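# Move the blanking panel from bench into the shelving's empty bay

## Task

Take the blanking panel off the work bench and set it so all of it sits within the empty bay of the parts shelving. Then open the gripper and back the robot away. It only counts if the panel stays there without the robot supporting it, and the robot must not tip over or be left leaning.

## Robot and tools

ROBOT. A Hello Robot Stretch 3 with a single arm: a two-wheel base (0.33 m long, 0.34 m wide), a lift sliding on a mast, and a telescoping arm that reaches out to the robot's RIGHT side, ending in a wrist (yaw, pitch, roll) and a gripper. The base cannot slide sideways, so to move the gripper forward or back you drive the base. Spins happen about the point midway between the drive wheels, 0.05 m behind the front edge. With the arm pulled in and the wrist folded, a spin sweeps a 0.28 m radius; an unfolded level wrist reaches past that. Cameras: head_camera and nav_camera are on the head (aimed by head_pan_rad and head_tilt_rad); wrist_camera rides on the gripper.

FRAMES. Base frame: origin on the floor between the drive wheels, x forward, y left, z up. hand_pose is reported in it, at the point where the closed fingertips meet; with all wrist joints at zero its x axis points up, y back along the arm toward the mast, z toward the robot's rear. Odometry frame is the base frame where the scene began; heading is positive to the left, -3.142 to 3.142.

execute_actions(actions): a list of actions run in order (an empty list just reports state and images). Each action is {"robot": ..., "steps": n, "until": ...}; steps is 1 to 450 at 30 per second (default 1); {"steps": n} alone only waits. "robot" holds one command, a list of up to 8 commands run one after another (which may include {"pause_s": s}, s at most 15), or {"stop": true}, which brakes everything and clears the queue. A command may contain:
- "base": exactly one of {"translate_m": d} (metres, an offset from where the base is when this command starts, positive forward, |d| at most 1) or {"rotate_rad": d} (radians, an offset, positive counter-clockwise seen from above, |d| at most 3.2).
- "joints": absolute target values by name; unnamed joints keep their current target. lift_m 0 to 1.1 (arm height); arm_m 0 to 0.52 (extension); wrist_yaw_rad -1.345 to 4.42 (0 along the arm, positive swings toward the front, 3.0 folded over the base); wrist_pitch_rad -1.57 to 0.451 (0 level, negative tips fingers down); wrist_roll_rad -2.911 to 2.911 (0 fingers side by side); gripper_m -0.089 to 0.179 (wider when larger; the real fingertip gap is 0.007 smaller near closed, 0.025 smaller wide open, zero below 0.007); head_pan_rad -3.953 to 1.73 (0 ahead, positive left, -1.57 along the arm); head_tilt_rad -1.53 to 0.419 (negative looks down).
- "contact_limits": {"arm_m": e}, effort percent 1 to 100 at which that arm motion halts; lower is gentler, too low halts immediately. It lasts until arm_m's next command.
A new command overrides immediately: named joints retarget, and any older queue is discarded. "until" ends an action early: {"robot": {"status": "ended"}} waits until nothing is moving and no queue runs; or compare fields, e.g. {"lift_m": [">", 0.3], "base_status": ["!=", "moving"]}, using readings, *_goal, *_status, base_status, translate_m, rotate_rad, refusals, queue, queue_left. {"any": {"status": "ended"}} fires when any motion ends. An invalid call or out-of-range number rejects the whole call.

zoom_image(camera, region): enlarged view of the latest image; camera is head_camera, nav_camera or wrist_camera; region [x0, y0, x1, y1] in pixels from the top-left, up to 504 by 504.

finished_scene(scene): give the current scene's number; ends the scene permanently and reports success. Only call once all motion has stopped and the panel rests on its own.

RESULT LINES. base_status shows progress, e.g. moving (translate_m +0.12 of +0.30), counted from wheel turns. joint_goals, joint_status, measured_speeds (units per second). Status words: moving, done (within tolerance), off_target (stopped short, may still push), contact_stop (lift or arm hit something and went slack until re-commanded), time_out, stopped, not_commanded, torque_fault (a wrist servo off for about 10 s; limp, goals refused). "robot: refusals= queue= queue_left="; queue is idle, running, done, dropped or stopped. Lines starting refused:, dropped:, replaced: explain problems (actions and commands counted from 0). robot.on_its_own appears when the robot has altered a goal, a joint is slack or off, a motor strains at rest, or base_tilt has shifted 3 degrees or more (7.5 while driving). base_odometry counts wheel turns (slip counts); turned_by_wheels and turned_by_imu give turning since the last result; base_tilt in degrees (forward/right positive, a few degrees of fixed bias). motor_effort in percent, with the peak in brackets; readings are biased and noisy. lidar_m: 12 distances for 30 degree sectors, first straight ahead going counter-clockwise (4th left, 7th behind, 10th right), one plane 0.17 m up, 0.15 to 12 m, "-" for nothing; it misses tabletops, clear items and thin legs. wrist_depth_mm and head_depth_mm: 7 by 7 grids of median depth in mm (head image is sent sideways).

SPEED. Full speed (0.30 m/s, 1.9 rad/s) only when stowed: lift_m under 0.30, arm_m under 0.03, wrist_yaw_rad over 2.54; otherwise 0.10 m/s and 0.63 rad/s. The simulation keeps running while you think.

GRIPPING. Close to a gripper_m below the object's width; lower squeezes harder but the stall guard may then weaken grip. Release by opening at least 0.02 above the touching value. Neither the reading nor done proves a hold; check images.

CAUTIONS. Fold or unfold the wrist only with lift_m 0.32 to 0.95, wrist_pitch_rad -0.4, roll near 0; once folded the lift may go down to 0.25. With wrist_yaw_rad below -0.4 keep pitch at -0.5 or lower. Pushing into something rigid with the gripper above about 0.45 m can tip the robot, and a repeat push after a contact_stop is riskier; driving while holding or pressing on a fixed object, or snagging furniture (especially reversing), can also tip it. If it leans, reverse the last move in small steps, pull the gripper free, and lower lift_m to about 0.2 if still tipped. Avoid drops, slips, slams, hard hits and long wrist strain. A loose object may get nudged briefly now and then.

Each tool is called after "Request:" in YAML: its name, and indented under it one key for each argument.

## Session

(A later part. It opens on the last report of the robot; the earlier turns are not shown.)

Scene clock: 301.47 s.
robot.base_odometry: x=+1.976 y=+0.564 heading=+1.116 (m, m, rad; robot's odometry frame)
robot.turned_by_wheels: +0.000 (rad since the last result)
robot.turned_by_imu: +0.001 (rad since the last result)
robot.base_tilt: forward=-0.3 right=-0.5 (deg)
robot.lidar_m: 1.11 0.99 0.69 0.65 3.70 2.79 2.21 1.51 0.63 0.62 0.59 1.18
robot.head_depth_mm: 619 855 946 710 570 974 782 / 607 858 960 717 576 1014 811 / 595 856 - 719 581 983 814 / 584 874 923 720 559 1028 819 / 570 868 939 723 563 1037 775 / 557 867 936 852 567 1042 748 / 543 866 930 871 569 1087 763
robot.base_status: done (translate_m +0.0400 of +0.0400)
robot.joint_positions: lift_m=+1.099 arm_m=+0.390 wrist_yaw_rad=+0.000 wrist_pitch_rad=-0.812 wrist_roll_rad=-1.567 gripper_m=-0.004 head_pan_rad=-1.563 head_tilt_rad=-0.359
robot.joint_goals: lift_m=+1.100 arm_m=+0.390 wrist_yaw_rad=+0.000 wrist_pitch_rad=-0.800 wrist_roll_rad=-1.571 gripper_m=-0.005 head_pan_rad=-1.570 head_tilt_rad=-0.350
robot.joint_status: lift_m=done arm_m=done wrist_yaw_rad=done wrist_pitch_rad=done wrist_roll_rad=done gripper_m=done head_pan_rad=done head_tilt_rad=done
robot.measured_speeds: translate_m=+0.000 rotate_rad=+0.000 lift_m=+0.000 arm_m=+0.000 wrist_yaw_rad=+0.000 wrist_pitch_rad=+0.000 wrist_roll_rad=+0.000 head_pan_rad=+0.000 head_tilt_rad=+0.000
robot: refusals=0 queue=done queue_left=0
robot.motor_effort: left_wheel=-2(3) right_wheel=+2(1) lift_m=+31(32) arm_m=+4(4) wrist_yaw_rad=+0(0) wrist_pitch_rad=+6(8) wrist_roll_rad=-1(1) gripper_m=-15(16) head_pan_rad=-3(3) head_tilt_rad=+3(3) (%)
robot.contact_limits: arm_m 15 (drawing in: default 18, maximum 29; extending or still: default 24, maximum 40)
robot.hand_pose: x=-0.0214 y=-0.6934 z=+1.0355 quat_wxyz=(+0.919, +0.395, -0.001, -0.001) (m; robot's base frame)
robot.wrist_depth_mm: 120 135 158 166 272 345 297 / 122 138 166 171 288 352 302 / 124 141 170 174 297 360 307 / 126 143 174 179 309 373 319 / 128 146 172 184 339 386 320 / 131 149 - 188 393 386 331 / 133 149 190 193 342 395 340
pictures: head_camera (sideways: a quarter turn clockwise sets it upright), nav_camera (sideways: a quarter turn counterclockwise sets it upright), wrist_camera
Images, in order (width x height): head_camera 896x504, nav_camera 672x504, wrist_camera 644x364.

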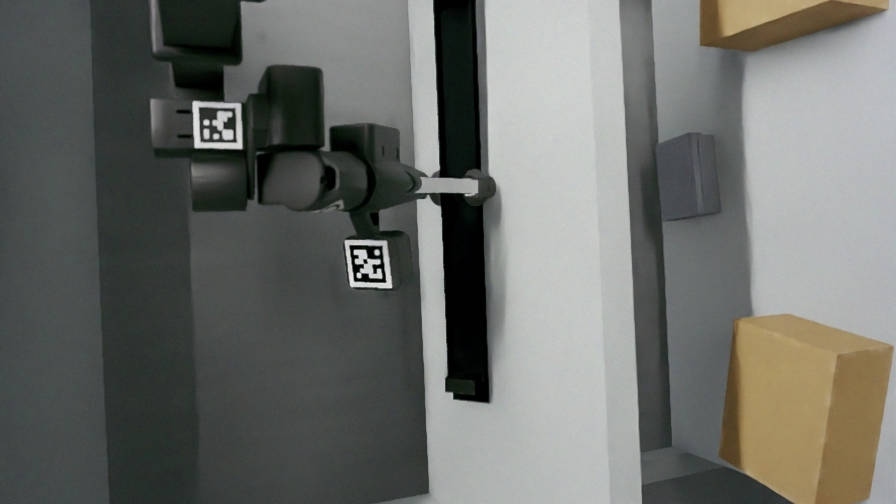

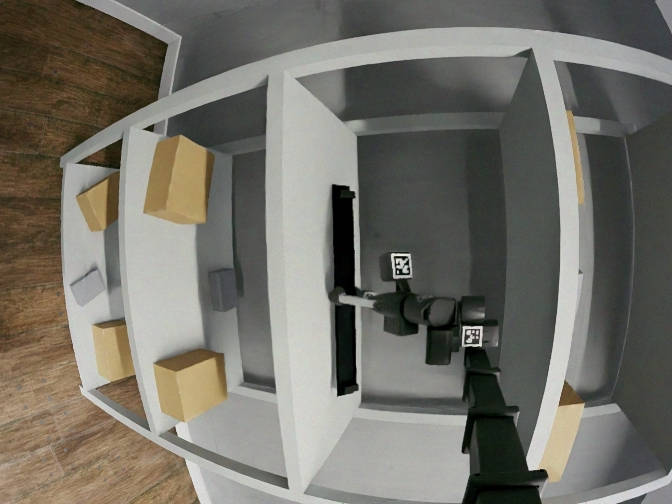

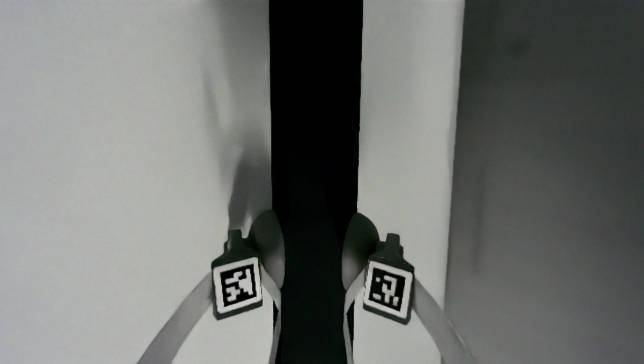

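Request:
execute_actions:
  actions:
    - {"robot": [{"joints": {"wrist_pitch_rad": -0.85}}], "steps": 100, "until": {"robot": {"status": "ended"}}}
    - {"steps": 5}

Request:
zoom_image:
  camera: "head_camera"
  region: [400, 130, 540, 270]

Scene clock: 321.53 s.
robot.base_odometry: x=+1.976 y=+0.564 heading=+1.116 (m, m, rad; robot's odometry frame)
robot.turned_by_wheels: +0.000 (rad since the last result)
robot.turned_by_imu: +0.001 (rad since the last result)
robot.base_tilt: forward=-0.4 right=-0.5 (deg)
robot.lidar_m: 1.12 0.99 0.69 0.65 3.69 2.79 2.21 1.50 0.63 0.62 0.59 1.18
robot.head_depth_mm: 619 861 945 692 569 970 782 / 609 858 960 699 576 1019 811 / 595 855 - 707 580 988 814 / 583 874 928 716 559 1028 816 / 569 871 936 845 563 1034 773 / 554 869 932 860 566 1037 746 / 543 870 928 865 568 1074 759
robot.base_status: done (translate_m +0.0400 of +0.0400)
robot.joint_positions: lift_m=+1.099 arm_m=+0.390 wrist_yaw_rad=+0.000 wrist_pitch_rad=-0.859 wrist_roll_rad=-1.567 gripper_m=-0.004 head_pan_rad=-1.563 head_tilt_rad=-0.359
robot.joint_goals: lift_m=+1.100 arm_m=+0.390 wrist_yaw_rad=+0.000 wrist_pitch_rad=-0.850 wrist_roll_rad=-1.571 gripper_m=-0.005 head_pan_rad=-1.570 head_tilt_rad=-0.350
robot.joint_status: lift_m=done arm_m=done wrist_yaw_rad=done wrist_pitch_rad=done wrist_roll_rad=done gripper_m=done head_pan_rad=done head_tilt_rad=done
robot.measured_speeds: translate_m=+0.000 rotate_rad=+0.000 lift_m=+0.000 arm_m=+0.000 wrist_yaw_rad=+0.000 wrist_pitch_rad=+0.000 wrist_roll_rad=+0.000 head_pan_rad=+0.000 head_tilt_rad=+0.000
robot: refusals=0 queue=done queue_left=0
robot.motor_effort: left_wheel=-2(2) right_wheel=+1(1) lift_m=+31(31) arm_m=+4(3) wrist_yaw_rad=+0(1) wrist_pitch_rad=+4(6) wrist_roll_rad=-1(1) gripper_m=-15(16) head_pan_rad=-3(3) head_tilt_rad=+3(3) (%)
robot.contact_limits: arm_m 15 (drawing in: default 18, maximum 29; extending or still: default 24, maximum 40)
robot.hand_pose: x=-0.0214 y=-0.6837 z=+1.0282 quat_wxyz=(+0.909, +0.417, -0.001, -0.001) (m; robot's base frame)
robot.wrist_depth_mm: 118 131 155 165 252 338 304 / 120 134 160 169 261 344 309 / 122 137 163 175 273 362 311 / 124 139 167 178 286 366 321 / 126 142 165 182 306 379 327 / 128 146 - 189 350 397 332 / 130 145 183 195 308 407 342
pictures: head_camera (sideways: a quarter turn clockwise sets it upright), nav_camera (sideways: a quarter turn counterclockwise sets it upright), wrist_camera
Images, in order (width x height): head_camera 896x504, nav_camera 672x504, wrist_camera 644x364.

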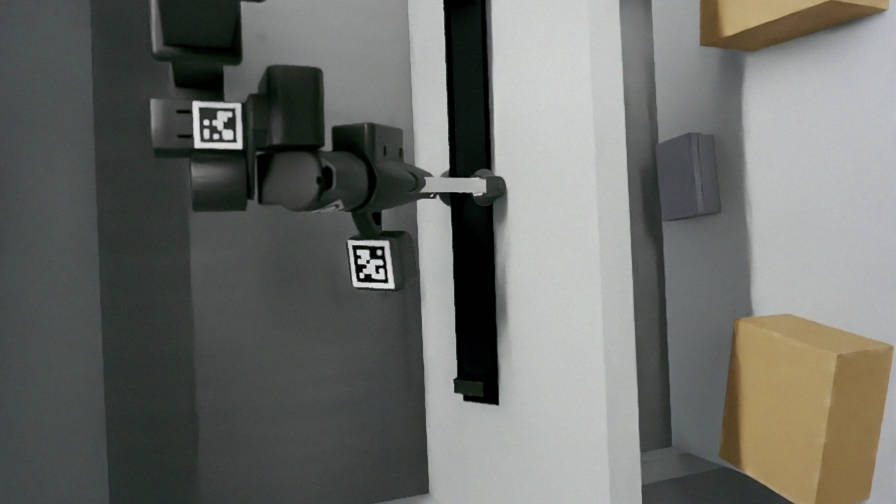

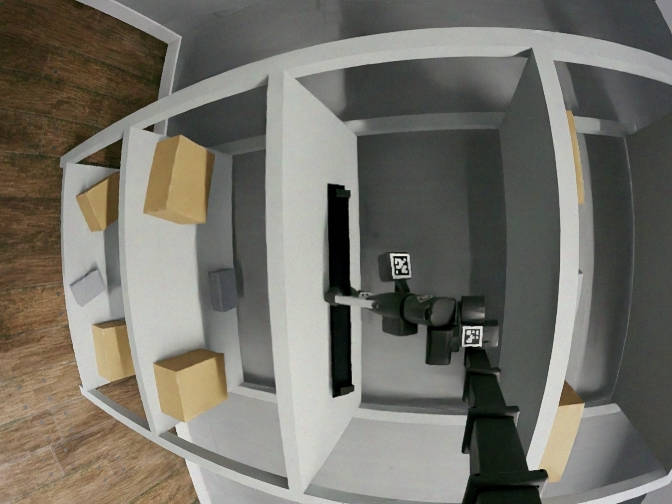

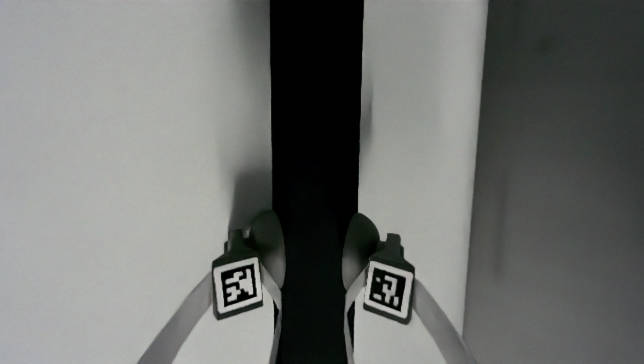

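Region (400, 130, 540, 270) of head_camera's 896x504 image, scaled by 3.600, with more detail than that image has.

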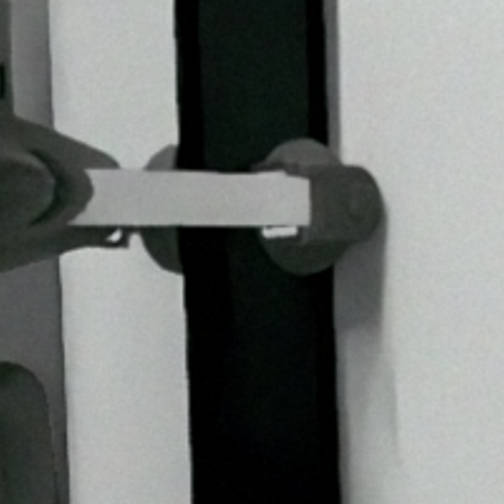

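Request:
execute_actions:
  actions:
    - {"robot": [{"joints": {"gripper_m": 0.045}}, {"pause_s": 0.3}, {"joints": {"gripper_m": 0.075}}], "steps": 150, "until": {"robot": {"status": "ended"}}}
    - {"steps": 5}

Request:
zoom_image:
  camera: "head_camera"
  region: [400, 130, 540, 270]

Scene clock: 326.90 s.
robot.base_odometry: x=+1.976 y=+0.564 heading=+1.116 (m, m, rad; robot's odometry frame)
robot.turned_by_wheels: +0.000 (rad since the last result)
robot.turned_by_imu: +0.001 (rad since the last result)
robot.base_tilt: forward=-0.3 right=-0.6 (deg)
robot.lidar_m: 1.11 0.99 0.69 0.65 3.70 2.78 2.20 1.50 0.63 0.62 0.59 1.18
robot.head_depth_mm: 620 861 940 810 573 976 784 / 607 858 961 818 575 1010 811 / 595 852 - 824 582 986 814 / 582 873 926 787 559 1024 819 / 568 870 935 848 562 1030 776 / 555 870 931 859 566 1043 747 / 541 872 931 871 569 1075 758
robot.base_status: done (translate_m +0.0400 of +0.0400)
robot.joint_positions: lift_m=+1.099 arm_m=+0.390 wrist_yaw_rad=+0.000 wrist_pitch_rad=-0.837 wrist_roll_rad=-1.567 gripper_m=+0.075 head_pan_rad=-1.563 head_tilt_rad=-0.359
robot.joint_goals: lift_m=+1.100 arm_m=+0.390 wrist_yaw_rad=+0.000 wrist_pitch_rad=-0.850 wrist_roll_rad=-1.571 gripper_m=+0.075 head_pan_rad=-1.570 head_tilt_rad=-0.350
robot.joint_status: lift_m=done arm_m=done wrist_yaw_rad=done wrist_pitch_rad=done wrist_roll_rad=done gripper_m=done head_pan_rad=done head_tilt_rad=done
robot.measured_speeds: translate_m=+0.000 rotate_rad=+0.000 lift_m=+0.000 arm_m=+0.000 wrist_yaw_rad=+0.000 wrist_pitch_rad=+0.000 wrist_roll_rad=+0.000 head_pan_rad=+0.000 head_tilt_rad=+0.000
robot: refusals=0 queue=done queue_left=0
robot.motor_effort: left_wheel=-3(3) right_wheel=+1(2) lift_m=+28(31) arm_m=+4(3) wrist_yaw_rad=+0(0) wrist_pitch_rad=-6(7) wrist_roll_rad=-1(1) gripper_m=+4(83) head_pan_rad=-3(3) head_tilt_rad=+3(3) (%)
robot.contact_limits: arm_m 15 (drawing in: default 18, maximum 29; extending or still: default 24, maximum 40)
robot.hand_pose: x=-0.0214 y=-0.6883 z=+1.0317 quat_wxyz=(+0.913, +0.407, -0.001, -0.001) (m; robot's base frame)
robot.wrist_depth_mm: 120 135 158 192 263 340 300 / 121 136 162 197 277 347 303 / 124 139 166 200 288 366 313 / 127 142 171 207 298 374 316 / 128 145 171 214 327 382 323 / 130 147 183 221 - 390 333 / 132 146 186 240 343 394 338
pictures: head_camera (sideways: a quarter turn clockwise sets it upright), nav_camera (sideways: a quarter turn counterclockwise sets it upright), wrist_camera
Images, in order (width x height): head_camera 896x504, nav_camera 672x504, wrist_camera 644x364.

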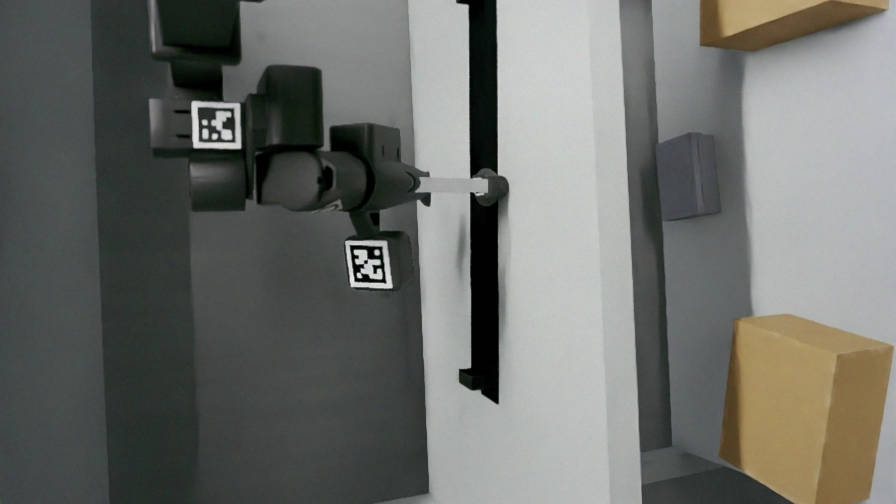

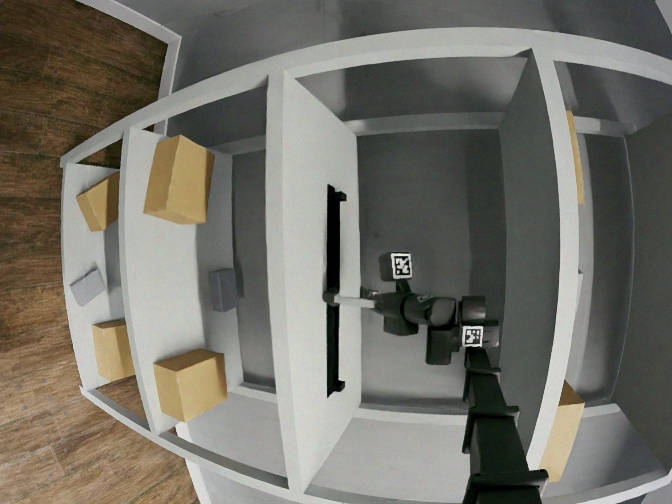

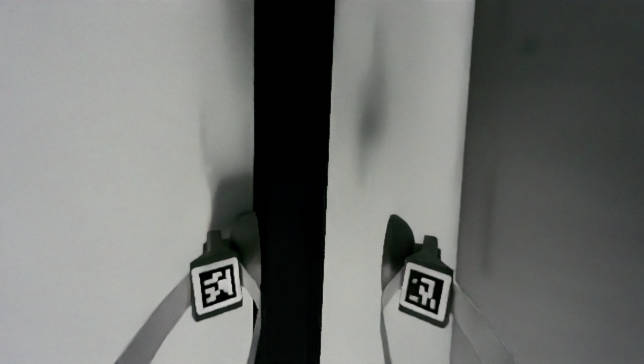

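Region (400, 130, 540, 270) of head_camera's 896x504 image, scaled by 3.600, with more detail than that image has.

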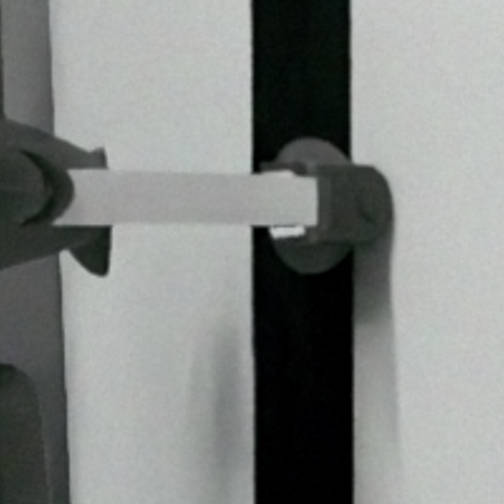

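Request:
execute_actions:
  actions:
    - {"robot": [{"joints": {"arm_m": 0.35}}, {"joints": {"arm_m": 0.3, "wrist_pitch_rad": -0.68}}, {"joints": {"arm_m": 0.0}}], "steps": 300, "until": {"robot": {"status": "ended"}}}

Scene clock: 338.27 s.
robot.base_odometry: x=+1.976 y=+0.564 heading=+1.116 (m, m, rad; robot's odometry frame)
robot.turned_by_wheels: +0.000 (rad since the last result)
robot.turned_by_imu: +0.002 (rad since the last result)
robot.base_tilt: forward=-0.4 right=-0.5 (deg)
robot.lidar_m: 1.12 0.99 0.69 0.65 3.70 2.78 2.21 1.50 0.63 0.62 0.59 1.18
robot.head_depth_mm: 616 856 - - - - - / 606 856 - - - - - / 593 865 939 801 597 - 792 / 580 876 938 840 583 1033 819 / 567 873 940 847 591 - 772 / 554 872 932 861 592 - 740 / 541 864 933 866 569 1073 761
robot.base_status: done (translate_m +0.0400 of +0.0400)
robot.joint_positions: lift_m=+1.099 arm_m=+0.003 wrist_yaw_rad=+0.000 wrist_pitch_rad=-0.699 wrist_roll_rad=-1.568 gripper_m=+0.075 head_pan_rad=-1.563 head_tilt_rad=-0.359
robot.joint_goals: lift_m=+1.100 arm_m=+0.000 wrist_yaw_rad=+0.000 wrist_pitch_rad=-0.680 wrist_roll_rad=-1.571 gripper_m=+0.075 head_pan_rad=-1.570 head_tilt_rad=-0.350
robot.joint_status: lift_m=done arm_m=done wrist_yaw_rad=done wrist_pitch_rad=done wrist_roll_rad=done gripper_m=done head_pan_rad=done head_tilt_rad=done
robot.measured_speeds: translate_m=+0.000 rotate_rad=+0.000 lift_m=+0.000 arm_m=+0.000 wrist_yaw_rad=+0.000 wrist_pitch_rad=+0.000 wrist_roll_rad=+0.000 head_pan_rad=+0.000 head_tilt_rad=+0.000
robot: refusals=0 queue=done queue_left=0
robot.motor_effort: left_wheel=-2(2) right_wheel=+2(2) lift_m=+28(28) arm_m=-3(5) wrist_yaw_rad=+0(0) wrist_pitch_rad=+9(9) wrist_roll_rad=-1(1) gripper_m=+0(4) head_pan_rad=-3(3) head_tilt_rad=+3(4) (%)
robot.hand_pose: x=-0.0214 y=-0.3290 z=+1.0550 quat_wxyz=(+0.939, +0.343, -0.001, -0.001) (m; robot's base frame)
robot.wrist_depth_mm: 794 610 580 800 361 604 576 / 837 829 667 816 369 637 577 / 860 880 715 827 394 647 588 / 864 911 758 874 416 686 597 / 893 924 729 906 468 680 619 / 915 - 697 920 - 705 632 / 898 - - - 486 710 638
pictures: head_camera (sideways: a quarter turn clockwise sets it upright), nav_camera (sideways: a quarter turn counterclockwise sets it upright), wrist_camera
Images, in order (width x height): head_camera 896x504, nav_camera 672x504, wrist_camera 644x364.

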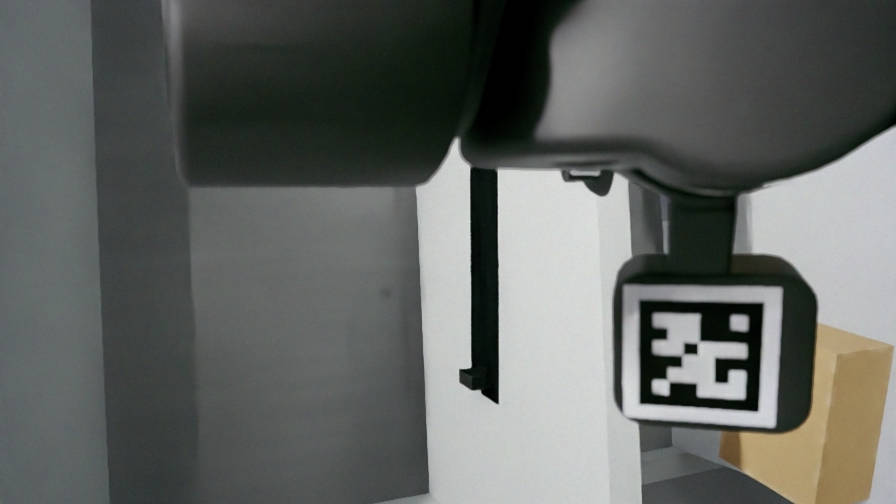

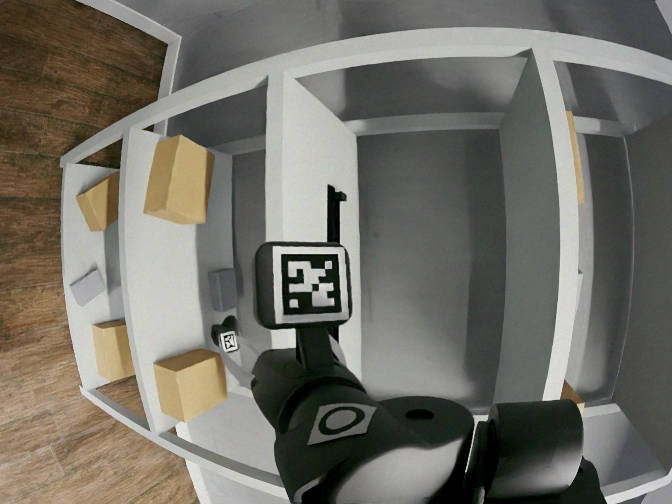

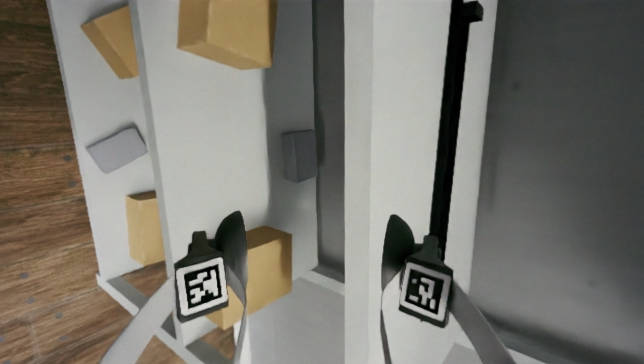

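Request:
execute_actions:
  actions:
    - {"robot": {"joints": {"wrist_pitch_rad": -1.5}, "base": {"rotate_rad": 0.6}}, "steps": 200, "until": {"robot": {"status": "ended"}}}

Request:
finished_scene:
  scene: 1

Scene clock: 347.57 s.
robot.base_odometry: x=+1.976 y=+0.564 heading=+1.716 (m, m, rad; robot's odometry frame)
robot.turned_by_wheels: +0.600 (rad since the last result)
robot.turned_by_imu: +0.606 (rad since the last result)
robot.base_tilt: forward=-0.4 right=-0.5 (deg)
robot.lidar_m: 0.91 0.67 0.65 3.65 2.28 2.21 0.69 0.63 0.60 0.59 1.15 1.11
robot.head_depth_mm: 618 853 - - - - - / 606 843 - - - - - / 595 979 1084 1137 645 1382 843 / 509 1014 1094 636 662 753 815 / 502 1120 1223 1345 1495 1620 1479 / 1143 1228 1326 1460 1573 1632 1484 / 1173 1229 1296 1331 1405 1473 1434
robot.base_status: done (rotate_rad +0.5999 of +0.6000)
robot.joint_positions: lift_m=+1.099 arm_m=+0.003 wrist_yaw_rad=+0.000 wrist_pitch_rad=-1.490 wrist_roll_rad=-1.568 gripper_m=+0.075 head_pan_rad=-1.563 head_tilt_rad=-0.359
robot.joint_goals: lift_m=+1.100 arm_m=+0.000 wrist_yaw_rad=+0.000 wrist_pitch_rad=-1.500 wrist_roll_rad=-1.571 gripper_m=+0.075 head_pan_rad=-1.570 head_tilt_rad=-0.350
robot.joint_status: lift_m=done arm_m=done wrist_yaw_rad=done wrist_pitch_rad=done wrist_roll_rad=done gripper_m=done head_pan_rad=done head_tilt_rad=done
robot.measured_speeds: translate_m=+0.000 rotate_rad=+0.000 lift_m=+0.000 arm_m=+0.000 wrist_yaw_rad=+0.000 wrist_pitch_rad=+0.000 wrist_roll_rad=+0.000 head_pan_rad=+0.000 head_tilt_rad=+0.000
robot: refusals=0 queue=done queue_left=0
robot.motor_effort: left_wheel=-3(5) right_wheel=+2(6) lift_m=+28(28) arm_m=-3(4) wrist_yaw_rad=+0(0) wrist_pitch_rad=-5(10) wrist_roll_rad=-1(1) gripper_m=-1(0) head_pan_rad=-3(3) head_tilt_rad=+4(3) (%)
robot.hand_pose: x=-0.0214 y=-0.1449 z=+0.9808 quat_wxyz=(+0.735, +0.678, -0.001, -0.001) (m; robot's base frame)
robot.wrist_depth_mm: 976 - - - - - - / - - - - - - - / - - - - - 696 571 / - - - - - 644 569 / - - - - - 642 559 / - - - - - 698 711 / - - - - 687 705 740
pictures: head_camera (sideways: a quarter turn clockwise sets it upright), nav_camera (sideways: a quarter turn counterclockwise sets it upright), wrist_camera
Images, in order (width x height): head_camera 896x504, nav_camera 672x504, wrist_camera 644x364.

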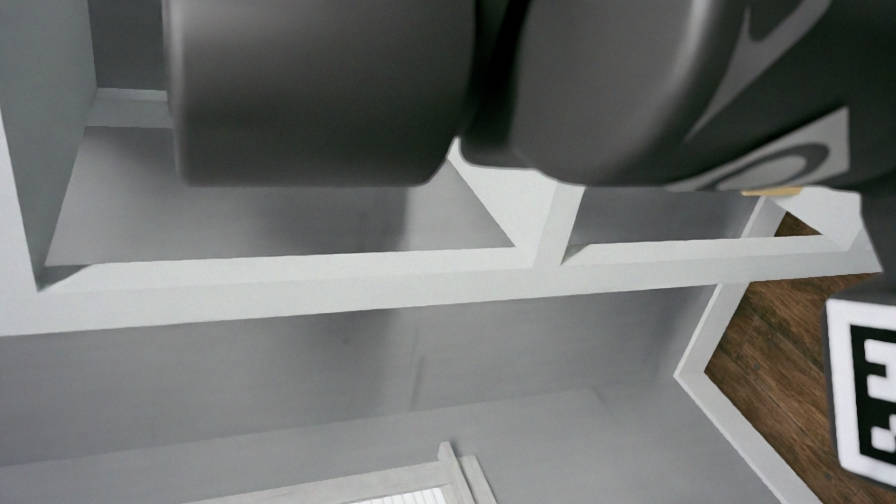

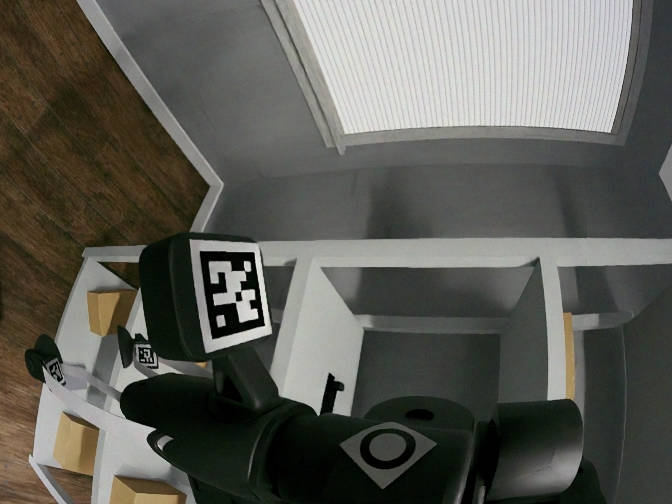

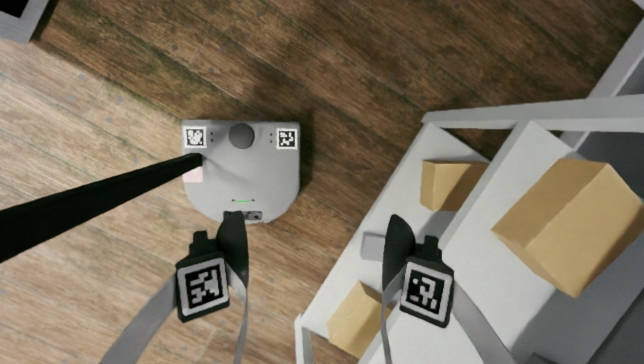

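The scene is finished: the task was done.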